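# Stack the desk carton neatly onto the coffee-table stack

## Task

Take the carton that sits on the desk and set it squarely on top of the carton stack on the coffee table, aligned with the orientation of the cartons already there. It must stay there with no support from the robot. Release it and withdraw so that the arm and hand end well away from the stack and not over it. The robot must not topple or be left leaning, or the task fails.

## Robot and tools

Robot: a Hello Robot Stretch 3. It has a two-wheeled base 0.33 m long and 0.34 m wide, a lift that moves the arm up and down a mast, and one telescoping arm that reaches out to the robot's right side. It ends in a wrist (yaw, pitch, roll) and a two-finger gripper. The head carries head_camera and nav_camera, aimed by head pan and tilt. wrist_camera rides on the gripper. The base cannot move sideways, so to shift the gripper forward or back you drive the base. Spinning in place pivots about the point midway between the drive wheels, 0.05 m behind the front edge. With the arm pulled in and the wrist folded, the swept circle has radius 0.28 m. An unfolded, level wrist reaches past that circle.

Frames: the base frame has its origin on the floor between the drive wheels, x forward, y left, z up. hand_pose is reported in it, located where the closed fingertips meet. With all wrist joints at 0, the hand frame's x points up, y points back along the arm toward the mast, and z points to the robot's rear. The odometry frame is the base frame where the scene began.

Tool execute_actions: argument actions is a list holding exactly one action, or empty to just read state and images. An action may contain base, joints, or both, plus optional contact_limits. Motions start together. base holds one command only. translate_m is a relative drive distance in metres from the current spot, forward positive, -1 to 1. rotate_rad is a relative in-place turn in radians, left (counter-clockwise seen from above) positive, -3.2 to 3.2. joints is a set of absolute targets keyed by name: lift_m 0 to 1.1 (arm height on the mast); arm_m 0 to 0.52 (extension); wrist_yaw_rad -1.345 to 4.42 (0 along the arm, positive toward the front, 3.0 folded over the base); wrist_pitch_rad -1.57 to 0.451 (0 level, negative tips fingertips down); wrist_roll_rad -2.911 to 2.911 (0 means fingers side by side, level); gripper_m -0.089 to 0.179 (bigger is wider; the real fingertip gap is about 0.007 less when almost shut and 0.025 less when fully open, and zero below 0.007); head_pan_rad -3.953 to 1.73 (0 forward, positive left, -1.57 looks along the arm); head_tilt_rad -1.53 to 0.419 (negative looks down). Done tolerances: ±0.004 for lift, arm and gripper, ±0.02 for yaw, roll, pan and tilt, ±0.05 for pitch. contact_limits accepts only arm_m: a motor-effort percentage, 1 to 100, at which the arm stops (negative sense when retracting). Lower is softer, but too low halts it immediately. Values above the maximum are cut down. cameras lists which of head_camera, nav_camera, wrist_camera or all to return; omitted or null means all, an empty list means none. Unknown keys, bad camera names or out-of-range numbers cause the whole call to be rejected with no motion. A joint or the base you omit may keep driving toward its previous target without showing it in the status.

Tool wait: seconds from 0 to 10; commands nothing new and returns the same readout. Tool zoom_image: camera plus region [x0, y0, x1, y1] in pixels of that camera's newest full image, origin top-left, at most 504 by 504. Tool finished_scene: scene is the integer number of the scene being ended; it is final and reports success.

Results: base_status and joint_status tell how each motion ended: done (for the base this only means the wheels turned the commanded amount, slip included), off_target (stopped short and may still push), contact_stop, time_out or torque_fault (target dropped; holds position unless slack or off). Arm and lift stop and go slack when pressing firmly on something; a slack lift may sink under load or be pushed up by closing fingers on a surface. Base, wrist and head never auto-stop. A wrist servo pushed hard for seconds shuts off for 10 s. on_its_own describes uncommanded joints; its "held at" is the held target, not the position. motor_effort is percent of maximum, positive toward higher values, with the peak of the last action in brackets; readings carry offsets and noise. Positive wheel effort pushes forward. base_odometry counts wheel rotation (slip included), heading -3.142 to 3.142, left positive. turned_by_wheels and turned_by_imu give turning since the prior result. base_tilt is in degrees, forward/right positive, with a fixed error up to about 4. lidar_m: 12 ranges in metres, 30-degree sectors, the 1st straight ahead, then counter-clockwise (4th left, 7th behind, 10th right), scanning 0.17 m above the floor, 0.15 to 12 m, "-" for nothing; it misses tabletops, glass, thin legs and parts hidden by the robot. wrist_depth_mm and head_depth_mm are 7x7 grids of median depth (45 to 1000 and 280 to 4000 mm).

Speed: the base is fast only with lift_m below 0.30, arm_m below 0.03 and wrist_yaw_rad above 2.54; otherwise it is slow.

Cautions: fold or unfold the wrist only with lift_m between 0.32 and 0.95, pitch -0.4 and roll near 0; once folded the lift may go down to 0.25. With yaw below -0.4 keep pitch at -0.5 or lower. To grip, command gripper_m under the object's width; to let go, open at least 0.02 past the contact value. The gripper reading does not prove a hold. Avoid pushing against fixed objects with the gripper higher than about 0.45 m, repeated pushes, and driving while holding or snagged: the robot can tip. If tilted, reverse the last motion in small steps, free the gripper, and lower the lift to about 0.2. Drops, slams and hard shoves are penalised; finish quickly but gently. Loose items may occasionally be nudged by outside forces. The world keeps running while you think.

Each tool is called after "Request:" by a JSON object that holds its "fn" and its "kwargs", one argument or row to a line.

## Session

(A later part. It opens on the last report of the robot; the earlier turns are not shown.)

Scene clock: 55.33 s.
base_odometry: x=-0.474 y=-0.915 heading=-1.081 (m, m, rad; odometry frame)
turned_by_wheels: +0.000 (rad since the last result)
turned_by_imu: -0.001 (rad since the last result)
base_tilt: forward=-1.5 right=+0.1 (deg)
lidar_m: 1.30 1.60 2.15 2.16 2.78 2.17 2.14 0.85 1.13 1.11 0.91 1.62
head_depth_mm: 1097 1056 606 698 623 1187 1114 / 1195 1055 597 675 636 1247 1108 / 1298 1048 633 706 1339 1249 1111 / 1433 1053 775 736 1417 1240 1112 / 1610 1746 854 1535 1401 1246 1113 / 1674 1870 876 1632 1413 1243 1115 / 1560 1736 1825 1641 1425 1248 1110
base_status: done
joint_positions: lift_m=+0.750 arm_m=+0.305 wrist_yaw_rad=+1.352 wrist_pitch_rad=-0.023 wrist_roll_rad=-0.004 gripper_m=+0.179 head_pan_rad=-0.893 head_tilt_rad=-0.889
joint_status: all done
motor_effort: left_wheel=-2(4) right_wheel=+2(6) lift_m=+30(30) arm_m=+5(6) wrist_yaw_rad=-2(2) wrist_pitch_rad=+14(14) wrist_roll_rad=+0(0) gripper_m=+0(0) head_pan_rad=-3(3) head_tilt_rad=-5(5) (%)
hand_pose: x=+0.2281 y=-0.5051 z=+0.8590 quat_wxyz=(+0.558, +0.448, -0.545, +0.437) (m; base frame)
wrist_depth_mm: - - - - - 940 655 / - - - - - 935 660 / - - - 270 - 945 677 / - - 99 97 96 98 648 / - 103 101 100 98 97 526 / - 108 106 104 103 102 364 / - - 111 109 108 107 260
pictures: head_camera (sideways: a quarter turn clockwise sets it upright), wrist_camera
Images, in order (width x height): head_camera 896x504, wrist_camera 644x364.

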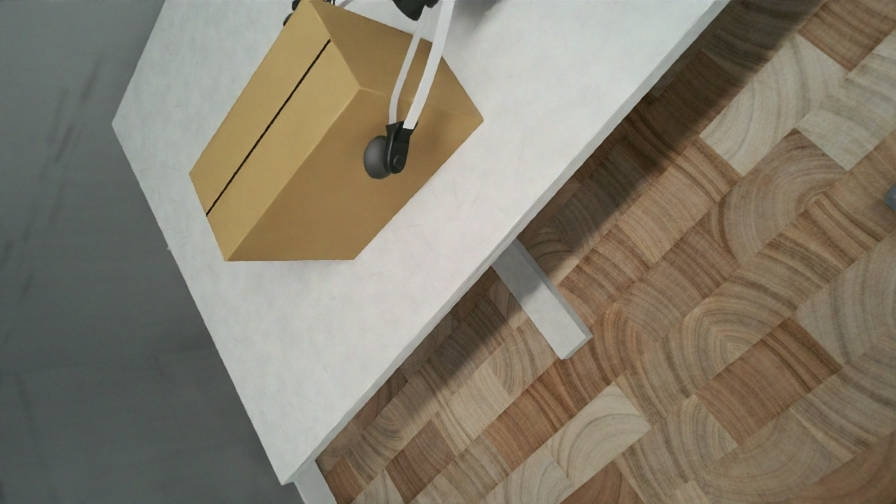

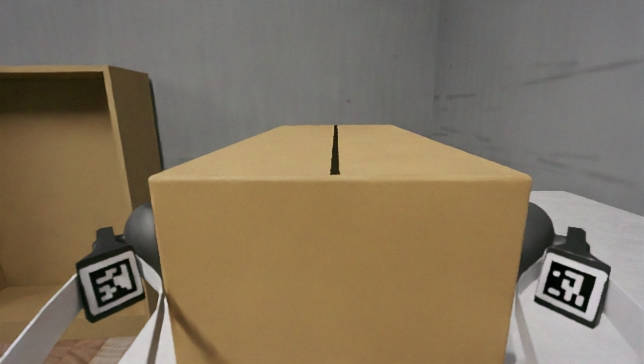

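Request:
{"fn": "execute_actions", "kwargs": {
  "actions": [
    {"joints":{"gripper_m":0.05}}
  ],
  "cameras": []
}}

Request:
{"fn": "execute_actions", "kwargs": {
  "actions": [
    {"joints":{"lift_m":0.82}}
  ],
  "cameras": ["head_camera","wrist_camera"]
}}

Scene clock: 58.17 s.
base_odometry: x=-0.474 y=-0.915 heading=-1.081 (m, m, rad; odometry frame)
turned_by_wheels: +0.000 (rad since the last result)
turned_by_imu: -0.001 (rad since the last result)
base_tilt: forward=-1.8 right=+0.2 (deg)
lidar_m: 1.30 1.60 2.15 2.16 2.78 2.18 2.14 0.85 1.13 1.11 0.91 1.62
head_depth_mm: 1098 1046 609 696 623 1190 1116 / 1190 1049 594 674 634 1252 1112 / 1297 1049 633 704 1349 1251 1115 / 1448 1052 779 738 1413 1244 1126 / 1624 1763 853 1536 1409 1241 1112 / 1673 1860 881 1645 1420 1242 1121 / 1554 1712 1845 1643 1418 1248 1112
base_status: not commanded
joint_positions: lift_m=+0.750 arm_m=+0.305 wrist_yaw_rad=+1.352 wrist_pitch_rad=-0.023 wrist_roll_rad=-0.004 gripper_m=+0.067 head_pan_rad=-0.893 head_tilt_rad=-0.889
joint_status: gripper_m off_target (ended at +0.067, target +0.050)
motor_effort: left_wheel=-2(2) right_wheel=+2(2) lift_m=+29(30) arm_m=+5(5) wrist_yaw_rad=-1(1) wrist_pitch_rad=+14(14) wrist_roll_rad=+0(0) gripper_m=-100(99) head_pan_rad=-4(3) head_tilt_rad=-5(5) (%)
hand_pose: x=+0.2281 y=-0.5051 z=+0.8590 quat_wxyz=(+0.558, +0.448, -0.545, +0.437) (m; base frame)
wrist_depth_mm: - - - - - 933 660 / - - - - - 958 669 / - - - 269 - 949 666 / - - 99 98 96 99 640 / - 104 101 100 98 98 481 / - 108 106 104 103 102 364 / - - 111 110 108 108 259
pictures: none
No camera images: the call's "cameras" was empty. Leave "cameras" out to get every camera's image.

Scene clock: 59.77 s.
base_odometry: x=-0.474 y=-0.915 heading=-1.081 (m, m, rad; odometry frame)
turned_by_wheels: +0.000 (rad since the last result)
turned_by_imu: +0.000 (rad since the last result)
base_tilt: forward=-1.5 right=+0.1 (deg)
lidar_m: 1.29 1.60 2.15 2.16 2.78 2.16 2.14 0.84 1.13 1.11 0.91 1.62
head_depth_mm: 1094 1047 561 688 622 1193 1112 / 1192 1051 543 663 634 1243 1119 / 1302 1047 646 704 1339 1253 1109 / 1446 1046 813 737 1418 1247 1120 / 1609 1757 855 1534 1401 1248 1118 / 1675 1855 881 1646 1422 1246 1123 / 1536 1738 1842 1638 1410 1243 1110
base_status: not commanded
joint_positions: lift_m=+0.820 arm_m=+0.305 wrist_yaw_rad=+1.352 wrist_pitch_rad=-0.026 wrist_roll_rad=-0.003 gripper_m=+0.057 head_pan_rad=-0.893 head_tilt_rad=-0.889
joint_status: all done
on_its_own: gripper_m is held at +0.055, not at your +0.050, by its stall guard, which is still easing
motor_effort: left_wheel=-2(3) right_wheel=+2(2) lift_m=+47(49) arm_m=+5(5) wrist_yaw_rad=-1(2) wrist_pitch_rad=+16(17) wrist_roll_rad=-1(1) gripper_m=-43(100) head_pan_rad=-3(3) head_tilt_rad=-5(5) (%)
hand_pose: x=+0.2280 y=-0.5052 z=+0.9276 quat_wxyz=(+0.559, +0.449, -0.545, +0.436) (m; base frame)
wrist_depth_mm: - - - - - 937 660 / - - - - - 928 652 / - - - - - 956 672 / - - 120 116 113 864 663 / - - 119 115 112 109 623 / - - 117 114 110 109 491 / - - 116 113 110 333 359
pictures: head_camera (sideways: a quarter turn clockwise sets it upright), wrist_camera
Images, in order (width x height): head_camera 896x504, wrist_camera 644x364.

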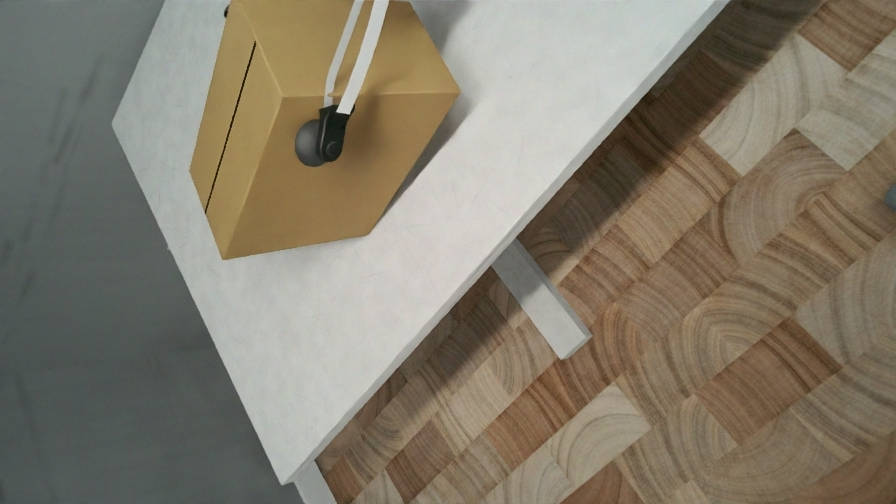

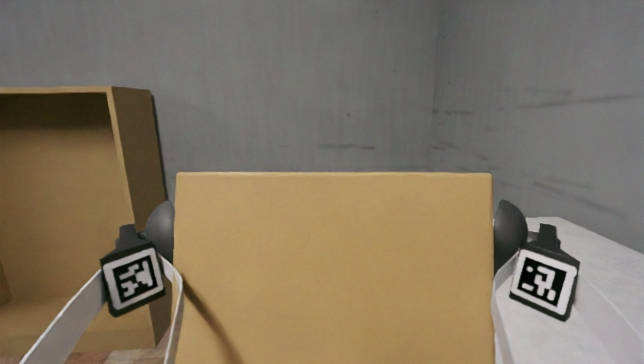

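Request:
{"fn": "execute_actions", "kwargs": {
  "actions": [
    {"joints":{"lift_m":0.75}}
  ],
  "cameras": []
}}

Request:
{"fn": "execute_actions", "kwargs": {
  "actions": [
    {"joints":{"gripper_m":0.14}}
  ],
  "cameras": []
}}

Request:
{"fn": "execute_actions", "kwargs": {
  "actions": [
    {"base":{"translate_m":0.035},"joints":{"arm_m":0.312}}
  ],
  "cameras": ["head_camera","wrist_camera"]
}}

Scene clock: 61.90 s.
base_odometry: x=-0.474 y=-0.915 heading=-1.081 (m, m, rad; odometry frame)
turned_by_wheels: +0.000 (rad since the last result)
turned_by_imu: +0.000 (rad since the last result)
base_tilt: forward=-1.6 right=+0.0 (deg)
lidar_m: 1.29 1.60 2.14 2.15 2.78 2.17 2.14 0.85 1.13 1.11 0.91 1.62
head_depth_mm: 1095 1047 626 706 621 1187 1113 / 1189 1049 596 681 635 1246 1117 / 1297 715 645 705 1341 1249 1112 / 1438 1046 789 738 1422 1247 1116 / 1607 1755 857 1532 1412 1252 1115 / 1682 1867 879 1639 1415 1249 1109 / 1540 1749 1843 1644 1425 1246 1118
base_status: not commanded
joint_positions: lift_m=+0.750 arm_m=+0.305 wrist_yaw_rad=+1.351 wrist_pitch_rad=-0.016 wrist_roll_rad=-0.002 gripper_m=+0.070 head_pan_rad=-0.893 head_tilt_rad=-0.889
joint_status: all done
on_its_own: gripper_m is held at +0.068, not at your +0.050, by its stall guard, which is still easing
motor_effort: left_wheel=-2(4) right_wheel=+2(3) lift_m=+29(44) arm_m=+4(5) wrist_yaw_rad=-1(2) wrist_pitch_rad=+10(16) wrist_roll_rad=-1(1) gripper_m=-22(50) head_pan_rad=-4(3) head_tilt_rad=-5(5) (%)
hand_pose: x=+0.2283 y=-0.5055 z=+0.8608 quat_wxyz=(+0.556, +0.446, -0.547, +0.438) (m; base frame)
wrist_depth_mm: - - - - - 929 661 / - - - - - 926 652 / - - - 309 - 958 671 / - - 120 114 108 845 647 / - - 123 117 110 108 486 / - - 130 122 115 215 362 / - 308 137 128 120 264 274
pictures: none
No camera images: the call's "cameras" was empty. Leave "cameras" out to get every camera's image.

Scene clock: 63.10 s.
base_odometry: x=-0.474 y=-0.915 heading=-1.081 (m, m, rad; odometry frame)
turned_by_wheels: +0.000 (rad since the last result)
turned_by_imu: +0.000 (rad since the last result)
base_tilt: forward=-1.6 right=+0.0 (deg)
lidar_m: 1.29 1.60 2.15 2.15 2.78 2.17 2.14 0.84 1.13 1.11 0.91 1.62
head_depth_mm: 1102 1053 627 706 623 1188 1114 / 1191 1050 597 680 634 1253 1118 / 1298 715 645 703 1330 1250 1117 / 1438 1048 791 736 1428 1250 1118 / 1607 1753 857 1532 1403 1253 1116 / 1668 1844 877 1642 1414 1260 1115 / 1555 1724 1837 1641 1411 1251 1117
base_status: not commanded
joint_positions: lift_m=+0.750 arm_m=+0.305 wrist_yaw_rad=+1.351 wrist_pitch_rad=-0.016 wrist_roll_rad=-0.002 gripper_m=+0.140 head_pan_rad=-0.893 head_tilt_rad=-0.889
joint_status: all done
motor_effort: left_wheel=-2(2) right_wheel=+2(2) lift_m=+29(29) arm_m=+5(5) wrist_yaw_rad=+0(1) wrist_pitch_rad=+10(10) wrist_roll_rad=-1(1) gripper_m=-5(86) head_pan_rad=-3(4) head_tilt_rad=-4(5) (%)
hand_pose: x=+0.2283 y=-0.5055 z=+0.8608 quat_wxyz=(+0.556, +0.446, -0.547, +0.438) (m; base frame)
wrist_depth_mm: - - - - - 931 654 / - - - - - 922 667 / - - - 310 - 944 673 / - - 119 113 107 817 642 / - - 123 116 110 107 489 / - - 129 121 115 112 352 / - 308 135 127 119 267 273
pictures: none
No camera images: the call's "cameras" was empty. Leave "cameras" out to get every camera's image.

Scene clock: 64.37 s.
base_odometry: x=-0.457 y=-0.946 heading=-1.081 (m, m, rad; odometry frame)
turned_by_wheels: +0.000 (rad since the last result)
turned_by_imu: +0.000 (rad since the last result)
base_tilt: forward=-1.6 right=+0.1 (deg)
lidar_m: 1.26 1.57 2.14 2.16 2.82 2.20 2.17 0.87 1.13 1.11 0.89 1.59
head_depth_mm: 1102 1049 629 705 623 1185 1117 / 1197 1045 596 680 635 1250 1113 / 1306 713 661 708 1337 1242 1120 / 1457 1051 812 735 1425 1249 1114 / 1605 1814 856 1537 1384 1244 1113 / 1636 1840 881 1627 1419 1249 1122 / 1535 1696 1850 1647 1418 1252 1111
base_status: done
joint_positions: lift_m=+0.750 arm_m=+0.312 wrist_yaw_rad=+1.351 wrist_pitch_rad=-0.016 wrist_roll_rad=-0.002 gripper_m=+0.140 head_pan_rad=-0.893 head_tilt_rad=-0.889
joint_status: all done
motor_effort: left_wheel=-2(2) right_wheel=+2(6) lift_m=+29(29) arm_m=+5(6) wrist_yaw_rad=+0(0) wrist_pitch_rad=+10(10) wrist_roll_rad=-1(1) gripper_m=-5(5) head_pan_rad=-3(3) head_tilt_rad=-5(4) (%)
hand_pose: x=+0.2283 y=-0.5124 z=+0.8608 quat_wxyz=(+0.556, +0.446, -0.547, +0.438) (m; base frame)
wrist_depth_mm: - - - - - 914 650 / - - - - - 936 662 / - - - 309 - 945 657 / - - 119 113 107 821 641 / - - 123 116 110 108 487 / - - 128 121 114 112 350 / - 308 135 127 120 269 274
pictures: head_camera (sideways: a quarter turn clockwise sets it upright), wrist_camera
Images, in order (width x height): head_camera 896x504, wrist_camera 644x364.

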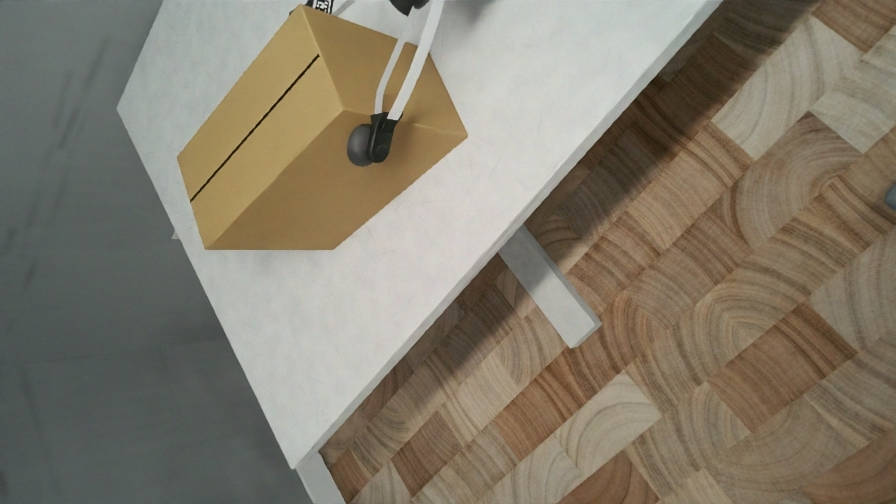

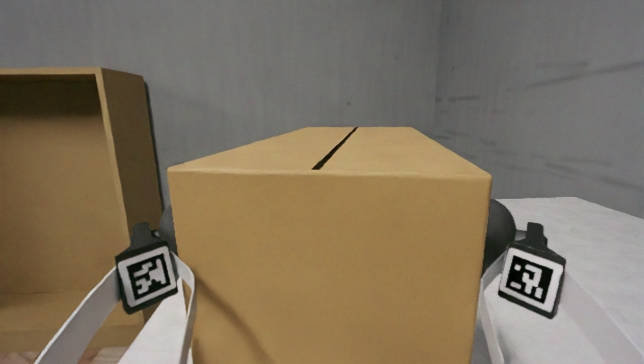

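Request:
{"fn": "execute_actions", "kwargs": {
  "actions": [
    {"joints":{"gripper_m":0.179}}
  ],
  "cameras": []
}}

Request:
{"fn": "execute_actions", "kwargs": {
  "actions": [
    {"base":{"translate_m":-0.15}}
  ],
  "cameras": []
}}

Request:
{"fn": "execute_actions", "kwargs": {
  "actions": [
    {"joints":{"lift_m":1.09,"wrist_pitch_rad":-1.57,"wrist_yaw_rad":1.2,"head_tilt_rad":-0.75,"head_pan_rad":-0.8}}
  ],
  "cameras": ["head_camera","wrist_camera"]
}}

Scene clock: 66.43 s.
base_odometry: x=-0.457 y=-0.946 heading=-1.081 (m, m, rad; odometry frame)
turned_by_wheels: +0.000 (rad since the last result)
turned_by_imu: +0.000 (rad since the last result)
base_tilt: forward=-1.5 right=+0.0 (deg)
lidar_m: 1.26 1.58 2.13 2.16 2.82 2.20 2.17 0.87 1.13 1.12 0.89 1.58
head_depth_mm: 1105 1049 627 703 623 1182 1120 / 1202 1049 598 683 635 1243 1113 / 1305 713 661 707 1340 1240 1116 / 1450 1051 813 738 1421 1257 1121 / 1598 1818 853 1540 1400 1251 1116 / 1630 1849 879 1626 1419 1253 1119 / 1516 1687 1857 1642 1413 1252 1117
base_status: not commanded
joint_positions: lift_m=+0.750 arm_m=+0.312 wrist_yaw_rad=+1.351 wrist_pitch_rad=-0.017 wrist_roll_rad=-0.002 gripper_m=+0.179 head_pan_rad=-0.893 head_tilt_rad=-0.889
joint_status: all done
motor_effort: left_wheel=-2(2) right_wheel=+2(1) lift_m=+29(29) arm_m=+5(5) wrist_yaw_rad=+0(2) wrist_pitch_rad=+11(11) wrist_roll_rad=-1(1) gripper_m=+0(100) head_pan_rad=-3(3) head_tilt_rad=-5(5) (%)
hand_pose: x=+0.2282 y=-0.5124 z=+0.8605 quat_wxyz=(+0.557, +0.446, -0.547, +0.438) (m; base frame)
wrist_depth_mm: - - - - - 939 658 / - - - - - 942 667 / - - - 299 - 945 664 / - - 119 112 107 799 645 / - - 123 116 110 424 523 / - - 129 121 115 316 367 / - - 135 127 120 272 262
pictures: none
No camera images: the call's "cameras" was empty. Leave "cameras" out to get every camera's image.

Scene clock: 69.37 s.
base_odometry: x=-0.528 y=-0.813 heading=-1.081 (m, m, rad; odometry frame)
turned_by_wheels: +0.000 (rad since the last result)
turned_by_imu: -0.001 (rad since the last result)
base_tilt: forward=-1.6 right=+0.0 (deg)
lidar_m: 1.41 1.71 2.18 2.16 2.63 2.05 2.03 0.78 0.76 1.10 0.98 1.73
head_depth_mm: 1083 1052 858 703 624 578 1115 / 1173 1051 852 710 622 1228 1124 / 1254 1053 712 719 662 1242 1114 / 1418 715 700 720 1391 1248 1123 / 1590 766 828 772 1423 1252 1112 / 1758 1046 852 1602 1408 1241 1114 / 1660 1793 931 1636 1421 1250 1121
base_status: done
joint_positions: lift_m=+0.750 arm_m=+0.312 wrist_yaw_rad=+1.351 wrist_pitch_rad=-0.018 wrist_roll_rad=-0.002 gripper_m=+0.179 head_pan_rad=-0.893 head_tilt_rad=-0.889
joint_status: not commanded
motor_effort: left_wheel=-1(6) right_wheel=+2(3) lift_m=+29(29) arm_m=+5(5) wrist_yaw_rad=-1(1) wrist_pitch_rad=+11(11) wrist_roll_rad=-1(1) gripper_m=+1(0) head_pan_rad=-3(3) head_tilt_rad=-5(6) (%)
hand_pose: x=+0.2282 y=-0.5124 z=+0.8604 quat_wxyz=(+0.557, +0.446, -0.547, +0.438) (m; base frame)
wrist_depth_mm: - - - - - 916 637 / - - - - - 900 639 / - - - 307 - 925 637 / - - 275 259 - 809 652 / - - 286 269 493 494 524 / - 359 322 281 354 352 370 / - 287 277 277 275 274 261
pictures: none
No camera images: the call's "cameras" was empty. Leave "cameras" out to get every camera's image.

Scene clock: 73.30 s.
base_odometry: x=-0.528 y=-0.813 heading=-1.081 (m, m, rad; odometry frame)
turned_by_wheels: +0.000 (rad since the last result)
turned_by_imu: -0.001 (rad since the last result)
base_tilt: forward=-1.7 right=+0.2 (deg)
lidar_m: 1.41 1.71 2.18 2.15 2.63 2.05 2.03 0.78 0.76 1.10 0.98 1.73
head_depth_mm: 1112 1214 1037 826 682 584 1093 / 1212 1299 1040 779 687 608 1162 / 1345 1462 711 730 685 1289 1154 / 1511 1705 771 804 741 1327 1163 / 1676 1924 1039 849 1546 1326 1152 / 1636 1829 1043 1750 1542 1331 1153 / 1540 1697 1880 1873 1541 1328 1164
base_status: not commanded
joint_positions: lift_m=+1.090 arm_m=+0.312 wrist_yaw_rad=+1.203 wrist_pitch_rad=-1.565 wrist_roll_rad=-0.004 gripper_m=+0.179 head_pan_rad=-0.807 head_tilt_rad=-0.754
joint_status: all done
motor_effort: left_wheel=-1(11) right_wheel=+1(18) lift_m=+47(48) arm_m=+2(5) wrist_yaw_rad=+0(3) wrist_pitch_rad=-3(100) wrist_roll_rad=+0(1) gripper_m=-1(1) head_pan_rad=+4(15) head_tilt_rad=+2(14) (%)
hand_pose: x=-0.0425 y=-0.4489 z=+0.9720 quat_wxyz=(+0.696, +0.695, -0.130, -0.126) (m; base frame)
wrist_depth_mm: - - 374 371 366 365 363 / - - 384 383 378 378 372 / - - 400 396 390 391 385 / - - 413 412 407 403 399 / - - 428 432 425 418 412 / - - - 440 433 432 425 / - - - 456 458 451 448
pictures: head_camera (sideways: a quarter turn clockwise sets it upright), wrist_camera
Images, in order (width x height): head_camera 896x504, wrist_camera 644x364.

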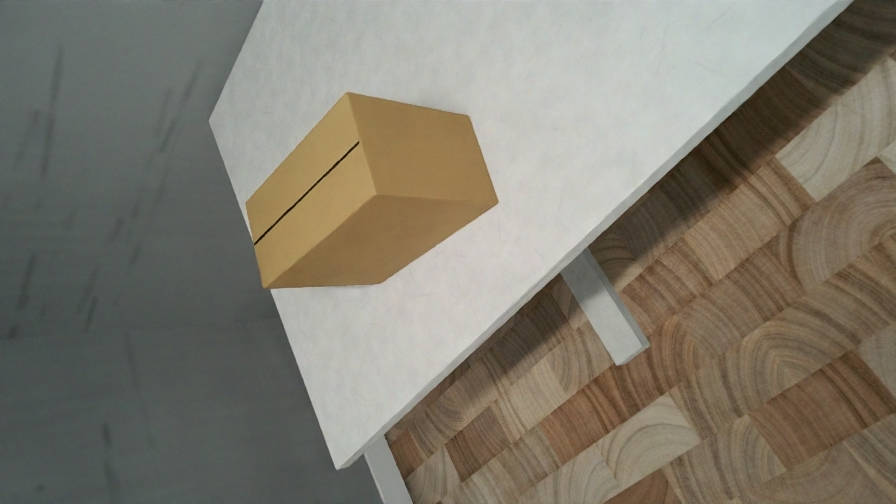

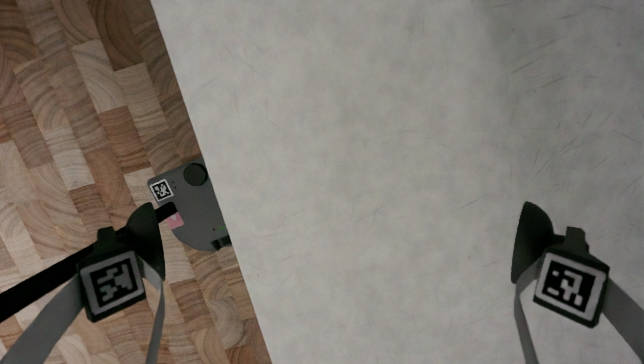

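Request:
{"fn": "execute_actions", "kwargs": {
  "actions": [
    {"base":{"translate_m":0.4},"joints":{"arm_m":0.39,"lift_m":1.1,"head_pan_rad":-1.2,"head_tilt_rad":-0.9}}
  ],
  "cameras": ["head_camera","wrist_camera"]
}}

Scene clock: 79.50 s.
base_odometry: x=-0.340 y=-1.166 heading=-1.081 (m, m, rad; odometry frame)
turned_by_wheels: +0.000 (rad since the last result)
turned_by_imu: -0.001 (rad since the last result)
base_tilt: forward=-1.6 right=+0.1 (deg)
lidar_m: 1.01 1.36 2.12 2.08 3.14 2.45 2.43 1.07 1.16 1.14 0.77 1.34
head_depth_mm: 1000 1049 581 577 622 1236 1107 / 1050 1048 596 649 634 1252 1115 / 1106 1051 632 700 661 1250 1114 / 1164 1090 857 720 1356 1251 1115 / 1232 1429 859 720 1416 1254 1116 / 1313 1547 1693 755 1413 1253 1117 / 1404 1663 1862 1571 1419 1248 1120
base_status: done
joint_positions: lift_m=+1.100 arm_m=+0.390 wrist_yaw_rad=+1.202 wrist_pitch_rad=-1.565 wrist_roll_rad=-0.004 gripper_m=+0.179 head_pan_rad=-1.193 head_tilt_rad=-0.889
joint_status: all done
motor_effort: left_wheel=-2(2) right_wheel=+1(6) lift_m=+46(48) arm_m=+5(5) wrist_yaw_rad=-1(2) wrist_pitch_rad=-3(3) wrist_roll_rad=+0(0) gripper_m=+0(0) head_pan_rad=-3(30) head_tilt_rad=-5(18) (%)
hand_pose: x=-0.0426 y=-0.5266 z=+0.9821 quat_wxyz=(+0.696, +0.695, -0.130, -0.126) (m; base frame)
wrist_depth_mm: - - 219 215 371 372 371 / - - 226 222 384 382 383 / - - 234 229 402 397 396 / - - 242 238 414 412 409 / - - 441 436 431 429 422 / - - - 452 444 445 432 / - - - 474 466 465 462
pictures: head_camera (sideways: a quarter turn clockwise sets it upright), wrist_camera
Images, in order (width x height): head_camera 896x504, wrist_camera 644x364.

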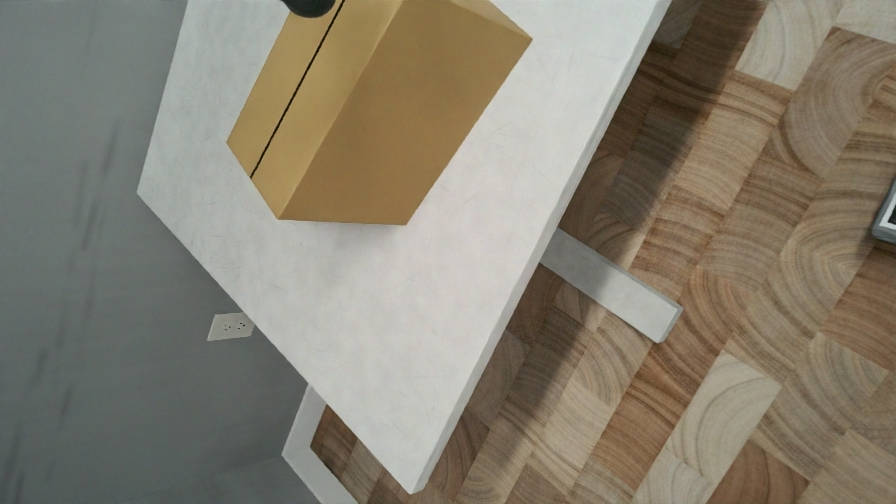

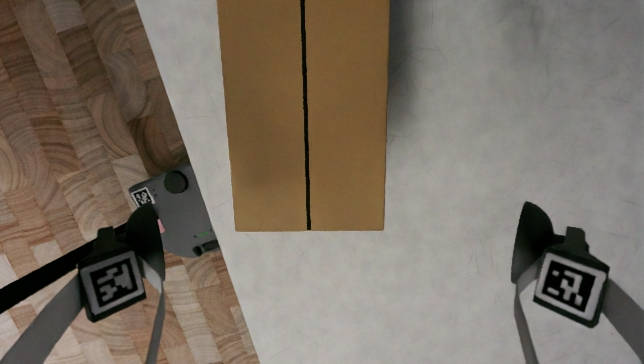

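Request:
{"fn": "execute_actions", "kwargs": {
  "actions": [
    {"base":{"translate_m":0.08},"joints":{"arm_m":0.395,"head_pan_rad":-1.5}}
  ],
  "cameras": ["head_camera","wrist_camera"]
}}

Scene clock: 83.13 s.
base_odometry: x=-0.302 y=-1.237 heading=-1.081 (m, m, rad; odometry frame)
turned_by_wheels: +0.000 (rad since the last result)
turned_by_imu: -0.001 (rad since the last result)
base_tilt: forward=-1.7 right=+0.1 (deg)
lidar_m: 0.93 1.29 1.99 2.08 2.22 2.53 2.51 1.14 1.17 0.74 0.75 1.25
head_depth_mm: 992 1051 793 703 636 1240 1111 / - 1015 581 629 648 1246 1116 / 1019 1054 592 675 662 1253 1131 / 1046 1049 614 689 1347 1254 1118 / 1069 1051 831 722 1338 1236 1112 / 1100 1207 858 721 1370 1243 1113 / 1123 1324 878 721 1391 1244 1115
base_status: done
joint_positions: lift_m=+1.100 arm_m=+0.395 wrist_yaw_rad=+1.202 wrist_pitch_rad=-1.565 wrist_roll_rad=-0.004 gripper_m=+0.179 head_pan_rad=-1.493 head_tilt_rad=-0.889
joint_status: all done
motor_effort: left_wheel=-1(4) right_wheel=+2(6) lift_m=+47(46) arm_m=+5(6) wrist_yaw_rad=-2(3) wrist_pitch_rad=-3(3) wrist_roll_rad=+0(0) gripper_m=+0(0) head_pan_rad=-3(25) head_tilt_rad=-5(6) (%)
hand_pose: x=-0.0426 y=-0.5316 z=+0.9821 quat_wxyz=(+0.696, +0.695, -0.130, -0.126) (m; base frame)
wrist_depth_mm: - - 379 215 215 369 367 / - - 392 222 223 384 380 / - - 407 229 231 398 396 / - - 422 236 239 411 409 / - - 436 246 249 427 422 / - - - 258 439 446 437 / - - - 467 472 461 454
pictures: head_camera (sideways: a quarter turn clockwise sets it upright), wrist_camera
Images, in order (width x height): head_camera 896x504, wrist_camera 644x364.

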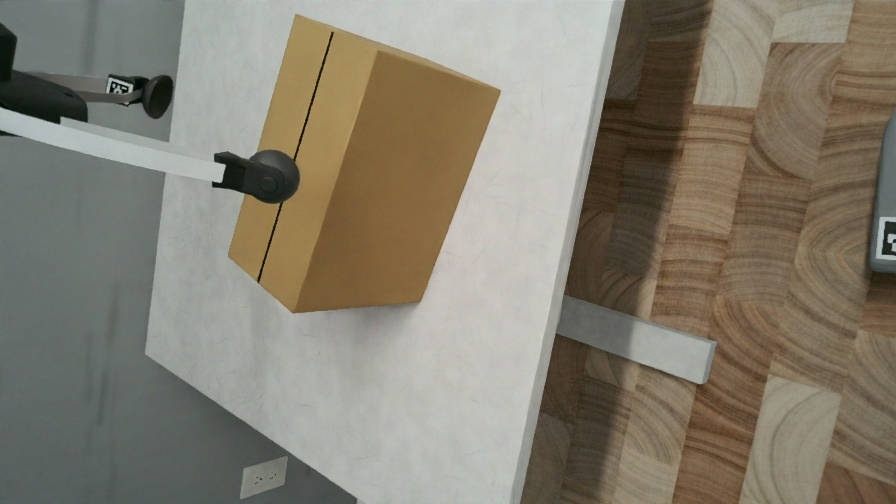

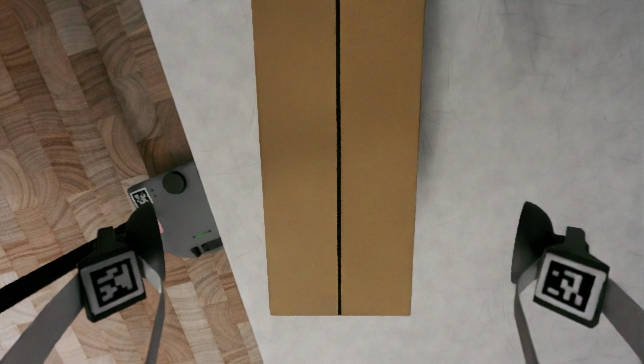

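Request:
{"fn": "execute_actions", "kwargs": {
  "actions": [
    {"base":{"translate_m":0.02},"joints":{"arm_m":0.402}}
  ],
  "cameras": []
}}

Request:
{"fn": "execute_actions", "kwargs": {
  "actions": [
    {"joints":{"lift_m":1.01}}
  ],
  "cameras": ["head_camera","wrist_camera"]
}}

Scene clock: 84.93 s.
base_odometry: x=-0.293 y=-1.254 heading=-1.081 (m, m, rad; odometry frame)
turned_by_wheels: +0.000 (rad since the last result)
turned_by_imu: -0.001 (rad since the last result)
base_tilt: forward=-1.7 right=+0.0 (deg)
lidar_m: 0.91 1.26 1.96 2.07 2.22 2.55 2.52 1.16 1.17 0.74 0.75 1.23
head_depth_mm: 994 1052 598 688 637 1253 1108 / - 1016 580 638 648 1251 1119 / 1020 1055 598 675 662 1253 1123 / 1057 1048 622 701 1341 1248 1119 / 1073 1048 855 721 1338 1237 1116 / 1096 1227 854 720 1364 1246 1111 / 1122 1315 1473 720 1399 1256 1120
base_status: done
joint_positions: lift_m=+1.100 arm_m=+0.402 wrist_yaw_rad=+1.202 wrist_pitch_rad=-1.565 wrist_roll_rad=-0.004 gripper_m=+0.179 head_pan_rad=-1.493 head_tilt_rad=-0.889
joint_status: all done
motor_effort: left_wheel=-2(3) right_wheel=+1(6) lift_m=+47(47) arm_m=+5(5) wrist_yaw_rad=-2(2) wrist_pitch_rad=-3(3) wrist_roll_rad=+0(0) gripper_m=+0(0) head_pan_rad=-3(3) head_tilt_rad=-5(5) (%)
hand_pose: x=-0.0426 y=-0.5386 z=+0.9821 quat_wxyz=(+0.696, +0.695, -0.130, -0.126) (m; base frame)
wrist_depth_mm: - - 381 218 374 371 372 / - - 394 222 223 387 383 / - - 407 229 232 398 398 / - - 424 238 240 414 408 / - - 436 246 248 422 422 / - - - 258 441 443 434 / - - - 470 466 461 459
pictures: none
No camera images: the call's "cameras" was empty. Leave "cameras" out to get every camera's image.

Scene clock: 86.60 s.
base_odometry: x=-0.293 y=-1.254 heading=-1.081 (m, m, rad; odometry frame)
turned_by_wheels: +0.000 (rad since the last result)
turned_by_imu: +0.000 (rad since the last result)
base_tilt: forward=-1.5 right=+0.1 (deg)
lidar_m: 0.91 1.26 1.96 2.07 2.23 2.55 2.52 1.16 1.17 0.74 0.75 1.23
head_depth_mm: 976 1048 597 692 635 1245 1112 / - 1018 582 638 647 1256 1113 / 1004 1046 596 674 662 1250 1124 / 1043 1054 621 703 1342 1254 1123 / 1067 1055 854 717 1331 1243 1113 / 1098 1231 855 721 1370 1247 1117 / 1121 1304 1471 723 1399 1247 1115
base_status: not commanded
joint_positions: lift_m=+1.010 arm_m=+0.402 wrist_yaw_rad=+1.202 wrist_pitch_rad=-1.565 wrist_roll_rad=-0.004 gripper_m=+0.179 head_pan_rad=-1.493 head_tilt_rad=-0.889
joint_status: all done
motor_effort: left_wheel=-2(2) right_wheel=+1(1) lift_m=+30(43) arm_m=+5(5) wrist_yaw_rad=-2(2) wrist_pitch_rad=-3(3) wrist_roll_rad=+0(0) gripper_m=+0(0) head_pan_rad=-3(3) head_tilt_rad=-5(5) (%)
hand_pose: x=-0.0426 y=-0.5386 z=+0.8926 quat_wxyz=(+0.696, +0.695, -0.130, -0.126) (m; base frame)
wrist_depth_mm: 989 300 134 132 132 290 290 / - 313 139 137 136 300 299 / - - 143 141 141 312 309 / - - 150 147 146 323 319 / - - 156 152 151 335 332 / - - 161 158 157 349 340 / - - 370 165 163 364 363
pictures: head_camera (sideways: a quarter turn clockwise sets it upright), wrist_camera
Images, in order (width x height): head_camera 896x504, wrist_camera 644x364.

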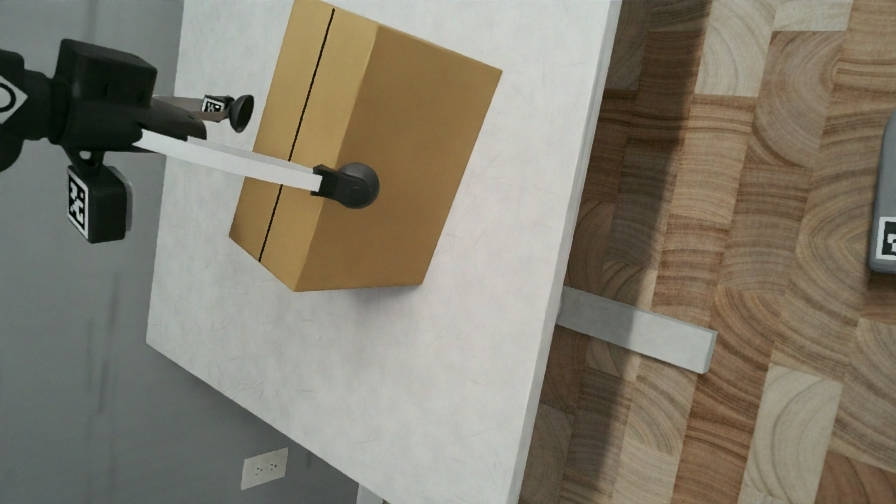

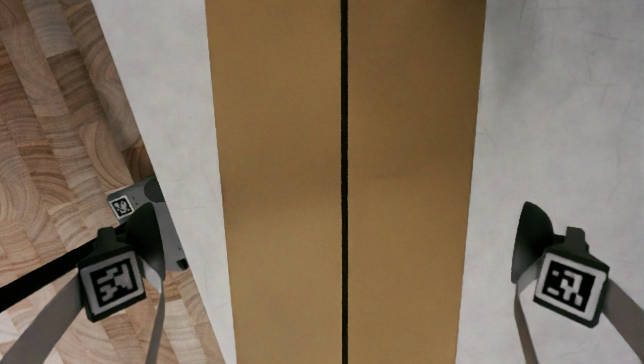

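Request:
{"fn": "execute_actions", "kwargs": {
  "actions": [
    {"base":{"translate_m":-0.02},"joints":{"lift_m":0.985,"arm_m":0.398}}
  ],
  "cameras": ["head_camera","wrist_camera"]
}}

Scene clock: 88.80 s.
base_odometry: x=-0.302 y=-1.237 heading=-1.081 (m, m, rad; odometry frame)
turned_by_wheels: +0.000 (rad since the last result)
turned_by_imu: -0.001 (rad since the last result)
base_tilt: forward=-1.6 right=+0.0 (deg)
lidar_m: 0.93 1.28 1.99 2.07 2.23 2.53 2.50 1.14 1.17 0.74 0.75 1.26
head_depth_mm: 993 1047 791 702 635 1240 1113 / - - 580 628 647 1256 1113 / 1032 1014 595 677 663 1239 1127 / 1045 1051 614 689 1352 1247 1114 / 1071 1047 832 716 1322 1236 1113 / 1093 1195 857 721 1365 1229 1117 / 1122 1304 877 721 1389 1252 1106
base_status: done
joint_positions: lift_m=+0.985 arm_m=+0.398 wrist_yaw_rad=+1.202 wrist_pitch_rad=-1.565 wrist_roll_rad=-0.004 gripper_m=+0.179 head_pan_rad=-1.493 head_tilt_rad=-0.889
joint_status: all done
motor_effort: left_wheel=-1(6) right_wheel=+2(4) lift_m=+30(29) arm_m=-6(7) wrist_yaw_rad=-1(1) wrist_pitch_rad=-3(3) wrist_roll_rad=+0(0) gripper_m=+0(0) head_pan_rad=-3(3) head_tilt_rad=-5(5) (%)
hand_pose: x=-0.0426 y=-0.5354 z=+0.8676 quat_wxyz=(+0.696, +0.695, -0.130, -0.126) (m; base frame)
wrist_depth_mm: 940 279 110 109 109 266 269 / 988 288 114 113 112 275 278 / - 300 118 117 116 282 286 / - 313 122 121 120 296 297 / - 320 127 126 125 305 307 / - - 132 131 130 321 317 / - - 138 136 135 333 333
pictures: head_camera (sideways: a quarter turn clockwise sets it upright), wrist_camera
Images, in order (width x height): head_camera 896x504, wrist_camera 644x364.

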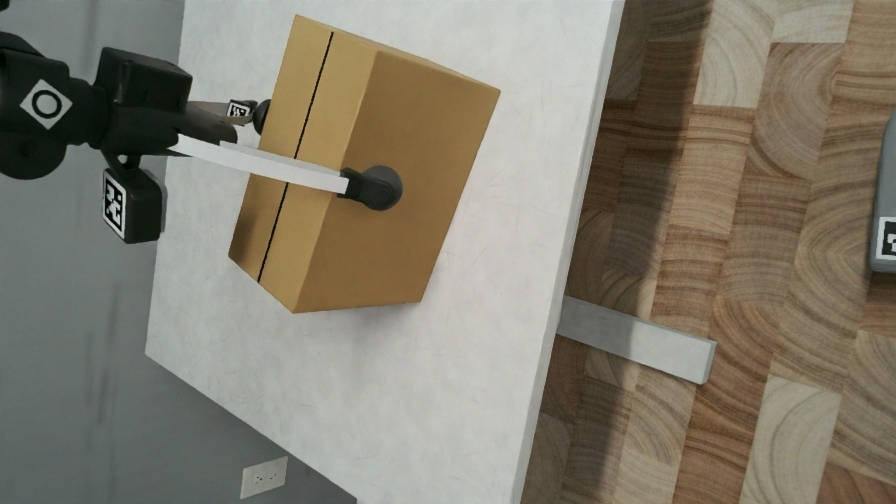

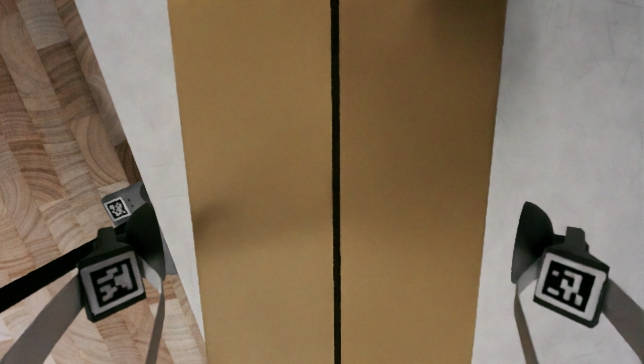

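Request:
{"fn": "execute_actions", "kwargs": {
  "actions": [
    {"joints":{"gripper_m":0.075}}
  ],
  "cameras": []
}}

Request:
{"fn": "execute_actions", "kwargs": {
  "actions": [
    {"joints":{"lift_m":1.05}}
  ],
  "cameras": ["head_camera","wrist_camera"]
}}

Scene clock: 90.87 s.
base_odometry: x=-0.302 y=-1.237 heading=-1.081 (m, m, rad; odometry frame)
turned_by_wheels: +0.000 (rad since the last result)
turned_by_imu: +0.000 (rad since the last result)
base_tilt: forward=-1.6 right=-0.1 (deg)
lidar_m: 0.93 1.29 1.98 2.08 2.23 2.53 2.50 1.14 1.17 0.74 0.75 1.25
head_depth_mm: 987 1054 791 704 637 1243 1110 / - - 579 627 646 1241 1108 / 1036 1015 598 676 661 1256 1122 / 1047 1051 615 689 1335 1241 1119 / 1066 1054 831 722 1329 1231 1111 / 1095 1199 856 724 1364 1235 1111 / 1123 1320 877 720 1386 1252 1118
base_status: not commanded
joint_positions: lift_m=+0.985 arm_m=+0.398 wrist_yaw_rad=+1.202 wrist_pitch_rad=-1.565 wrist_roll_rad=-0.004 gripper_m=+0.077 head_pan_rad=-1.493 head_tilt_rad=-0.889
joint_status: all done
motor_effort: left_wheel=-2(2) right_wheel=+1(2) lift_m=+30(30) arm_m=-6(6) wrist_yaw_rad=-2(2) wrist_pitch_rad=-3(3) wrist_roll_rad=+0(0) gripper_m=-30(99) head_pan_rad=-3(2) head_tilt_rad=-5(5) (%)
hand_pose: x=-0.0426 y=-0.5354 z=+0.8676 quat_wxyz=(+0.696, +0.695, -0.130, -0.126) (m; base frame)
wrist_depth_mm: 943 277 110 109 108 266 268 / 982 289 114 113 112 275 278 / - 301 118 117 116 284 286 / - 314 122 121 120 297 295 / - - 126 125 124 304 307 / - - 132 130 129 - 317 / - - 137 135 134 334 331
pictures: none
No camera images: the call's "cameras" was empty. Leave "cameras" out to get every camera's image.

Scene clock: 92.30 s.
base_odometry: x=-0.302 y=-1.237 heading=-1.081 (m, m, rad; odometry frame)
turned_by_wheels: +0.000 (rad since the last result)
turned_by_imu: +0.000 (rad since the last result)
base_tilt: forward=-1.6 right=+0.1 (deg)
lidar_m: 0.93 1.28 1.99 2.07 2.23 2.53 2.50 1.15 1.17 0.74 0.75 1.25
head_depth_mm: 999 1051 523 706 638 1242 1115 / - 575 525 629 647 1245 1118 / 1062 592 571 689 662 1250 1125 / 1061 596 595 705 1342 1246 1116 / 1077 1056 817 722 1328 1237 1122 / 1094 1201 858 723 1363 1234 1114 / 1119 1313 881 722 1381 1248 1115
base_status: not commanded
joint_positions: lift_m=+1.050 arm_m=+0.398 wrist_yaw_rad=+1.202 wrist_pitch_rad=-1.565 wrist_roll_rad=-0.004 gripper_m=+0.083 head_pan_rad=-1.493 head_tilt_rad=-0.889
joint_status: all done
on_its_own: gripper_m is held at +0.082, not at your +0.075, by its stall guard, which is still easing
motor_effort: left_wheel=-2(2) right_wheel=+2(2) lift_m=+47(49) arm_m=-6(6) wrist_yaw_rad=-1(3) wrist_pitch_rad=-3(3) wrist_roll_rad=+0(0) gripper_m=-26(30) head_pan_rad=-3(3) head_tilt_rad=-5(6) (%)
hand_pose: x=-0.0426 y=-0.5354 z=+0.9320 quat_wxyz=(+0.696, +0.695, -0.130, -0.126) (m; base frame)
wrist_depth_mm: - 340 110 109 108 324 326 / - - 114 113 112 333 336 / - - 118 117 116 344 345 / - - 122 121 120 360 358 / - - 126 125 125 369 373 / - - 131 130 129 - 385 / - - 137 135 134 403 403
pictures: head_camera (sideways: a quarter turn clockwise sets it upright), wrist_camera
Images, in order (width x height): head_camera 896x504, wrist_camera 644x364.

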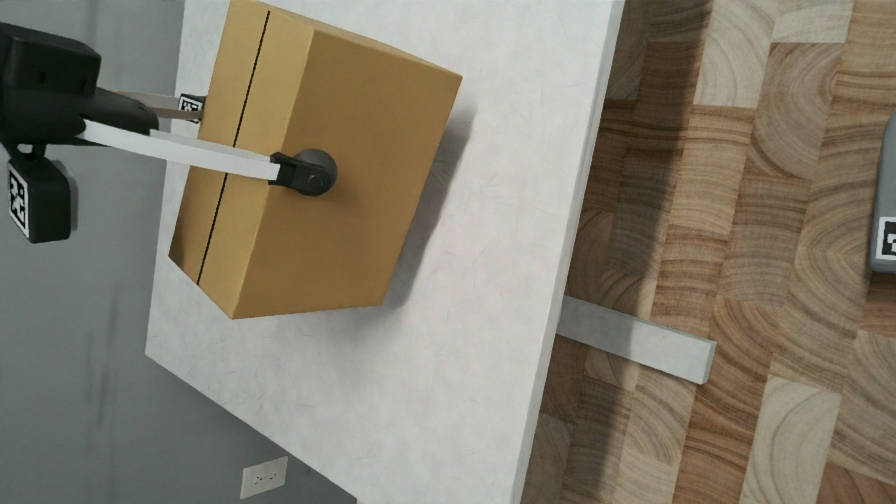

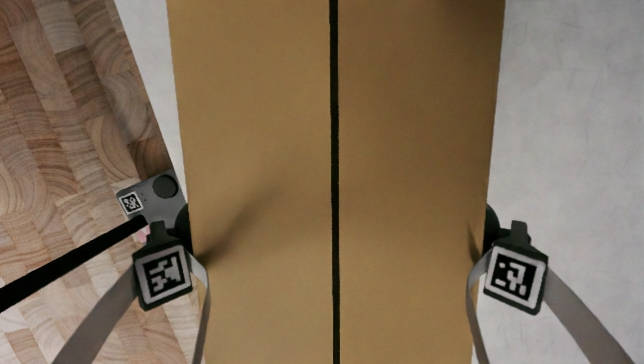

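Request:
{"fn": "execute_actions", "kwargs": {
  "actions": [
    {"joints":{"lift_m":1.1,"arm_m":0.0,"wrist_yaw_rad":1.57}}
  ],
  "cameras": []
}}

Request:
{"fn": "execute_actions", "kwargs": {
  "actions": [
    {"base":{"rotate_rad":1.52},"joints":{"head_pan_rad":0,"head_tilt_rad":-0.5}}
  ],
  "cameras": ["head_camera","wrist_camera"]
}}

Request:
{"fn": "execute_actions", "kwargs": {
  "actions": [
    {"base":{"translate_m":1.0}}
  ],
  "cameras": ["head_camera"]
}}

Scene clock: 98.37 s.
base_odometry: x=-0.302 y=-1.237 heading=-1.081 (m, m, rad; odometry frame)
turned_by_wheels: +0.000 (rad since the last result)
turned_by_imu: -0.001 (rad since the last result)
base_tilt: forward=-1.7 right=+0.1 (deg)
lidar_m: 0.93 1.28 1.99 2.07 2.23 2.53 2.50 1.14 1.17 0.74 0.75 1.25
head_depth_mm: - - - - - - - / - - 858 - 292 - - / 1021 1055 868 - 295 - - / 1047 1053 879 - 290 - - / 1076 1051 881 - 288 - 346 / 1091 1204 855 730 296 - 1064 / 1118 1312 879 723 1389 1277 1103
base_status: not commanded
joint_positions: lift_m=+1.100 arm_m=+0.001 wrist_yaw_rad=+1.568 wrist_pitch_rad=-1.565 wrist_roll_rad=-0.004 gripper_m=+0.090 head_pan_rad=-1.493 head_tilt_rad=-0.889
joint_status: all done
on_its_own: gripper_m is held at +0.089, not at your +0.075, by its stall guard, which is not easing now
motor_effort: left_wheel=-2(2) right_wheel=+2(2) lift_m=+47(48) arm_m=-6(6) wrist_yaw_rad=+2(1) wrist_pitch_rad=-3(3) wrist_roll_rad=+0(0) gripper_m=-24(23) head_pan_rad=-3(3) head_tilt_rad=-5(5) (%)
hand_pose: x=-0.0441 y=-0.1461 z=+0.9820 quat_wxyz=(+0.707, +0.707, -0.001, +0.002) (m; base frame)
wrist_depth_mm: - - 110 110 109 369 372 / - - 114 113 112 378 381 / - - 118 117 116 391 394 / - - 122 121 120 407 410 / - - 127 125 124 418 425 / - - 131 130 129 - 438 / - - 136 135 134 457 460
pictures: none
No camera images: the call's "cameras" was empty. Leave "cameras" out to get every camera's image.

Scene clock: 101.77 s.
base_odometry: x=-0.302 y=-1.237 heading=+0.439 (m, m, rad; odometry frame)
turned_by_wheels: +1.520 (rad since the last result)
turned_by_imu: +1.505 (rad since the last result)
base_tilt: forward=-1.5 right=-0.1 (deg)
lidar_m: 2.08 2.23 2.59 2.50 1.56 1.18 1.15 0.74 1.27 0.93 1.26 1.85
head_depth_mm: 3008 3227 3536 2644 1952 1559 1300 / 2932 3272 3495 2628 1947 1576 1304 / 3045 3255 3518 2511 1963 1569 1302 / 3039 3296 2180 2484 1968 1556 1301 / 3029 3337 2467 2523 1954 1566 1304 / 3102 3369 2582 2529 1973 1571 1304 / 3091 3365 3562 2541 1984 1570 1302
base_status: done
joint_positions: lift_m=+1.100 arm_m=+0.001 wrist_yaw_rad=+1.568 wrist_pitch_rad=-1.565 wrist_roll_rad=-0.004 gripper_m=+0.090 head_pan_rad=-0.007 head_tilt_rad=-0.507
joint_status: all done
on_its_own: gripper_m is held at +0.089, not at your +0.075, by its stall guard, which is not easing now
motor_effort: left_wheel=-2(6) right_wheel=+2(5) lift_m=+47(47) arm_m=-6(6) wrist_yaw_rad=+1(1) wrist_pitch_rad=-3(3) wrist_roll_rad=+0(0) gripper_m=-23(24) head_pan_rad=+4(41) head_tilt_rad=+3(25) (%)
hand_pose: x=-0.0441 y=-0.1461 z=+0.9820 quat_wxyz=(+0.707, +0.707, -0.001, +0.002) (m; base frame)
wrist_depth_mm: - - 111 110 109 - 909 / - - 114 113 112 - 944 / - - 118 117 116 - - / - - 122 121 120 - - / - - 127 125 124 - - / - - 132 130 129 - - / - 506 137 135 134 - -
pictures: head_camera (sideways: a quarter turn clockwise sets it upright), wrist_camera
Images, in order (width x height): head_camera 896x504, wrist_camera 644x364.

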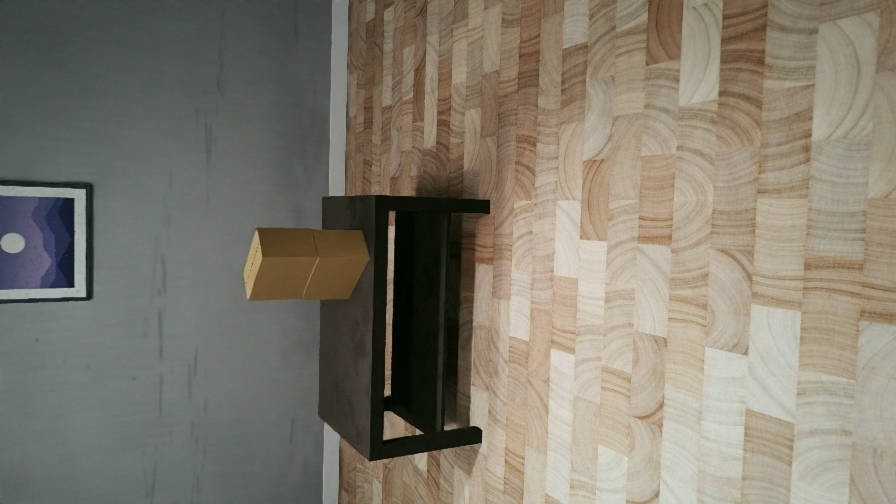

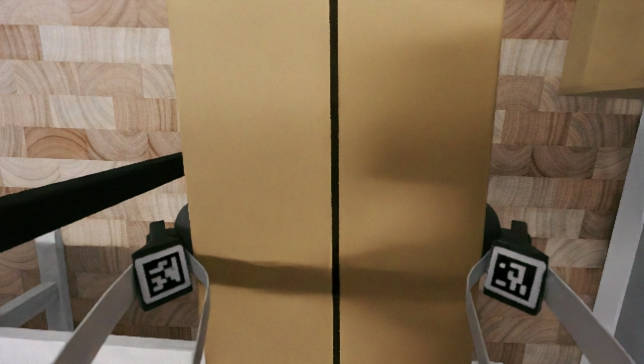

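Scene clock: 113.27 s.
base_odometry: x=+0.603 y=-0.812 heading=+0.438 (m, m, rad; odometry frame)
turned_by_wheels: +0.000 (rad since the last result)
turned_by_imu: +0.002 (rad since the last result)
base_tilt: forward=-1.7 right=+0.0 (deg)
lidar_m: 1.08 1.31 2.52 2.46 2.58 1.88 1.72 1.31 1.28 1.00 1.36 1.94
head_depth_mm: 2213 2333 2582 2651 1963 1565 1304 / 2158 2371 2585 2646 1950 1566 1303 / 2170 2375 2602 2510 1390 1516 1295 / 2198 2411 2592 1246 1375 1521 1296 / 2200 2424 2595 1427 1449 1513 1304 / 2231 2442 2689 1721 1443 1525 1307 / 2222 2437 2693 1737 1445 1524 1300
base_status: done
joint_positions: lift_m=+1.100 arm_m=+0.001 wrist_yaw_rad=+1.568 wrist_pitch_rad=-1.565 wrist_roll_rad=-0.004 gripper_m=+0.090 head_pan_rad=-0.007 head_tilt_rad=-0.507
joint_status: not commanded
on_its_own: gripper_m is held at +0.089, not at your +0.075, by its stall guard, which is not easing now
motor_effort: left_wheel=-2(1) right_wheel=+1(4) lift_m=+47(47) arm_m=-6(6) wrist_yaw_rad=+1(1) wrist_pitch_rad=-3(3) wrist_roll_rad=+0(0) gripper_m=-23(23) head_pan_rad=+4(4) head_tilt_rad=+3(3) (%)
hand_pose: x=-0.0441 y=-0.1461 z=+0.9820 quat_wxyz=(+0.707, +0.707, -0.001, +0.002) (m; base frame)
wrist_depth_mm: - - 111 110 109 - - / - - 114 113 112 - - / - - 118 117 116 - - / - - 122 121 120 - - / - - 126 125 124 - - / - - 131 130 129 - - / - - 137 135 134 - -
pictures: head_camera (sideways: a quarter turn clockwise sets it upright)
Images, in order (width x height): head_camera 896x504.

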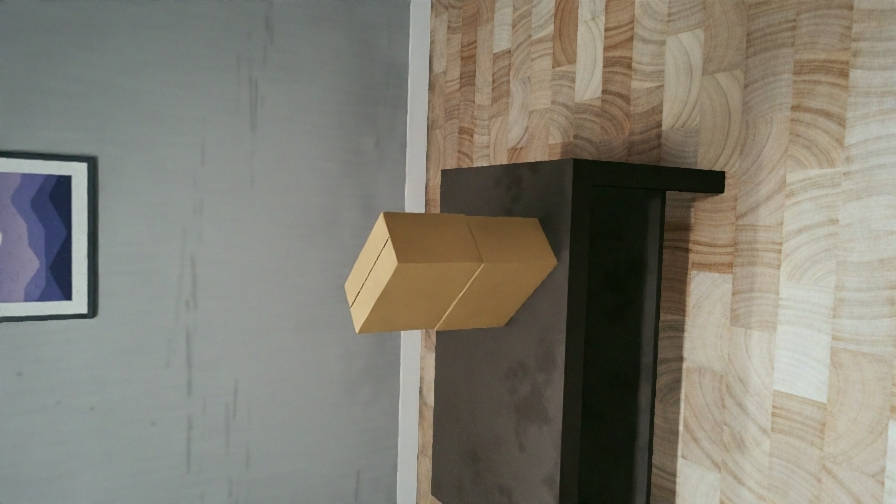

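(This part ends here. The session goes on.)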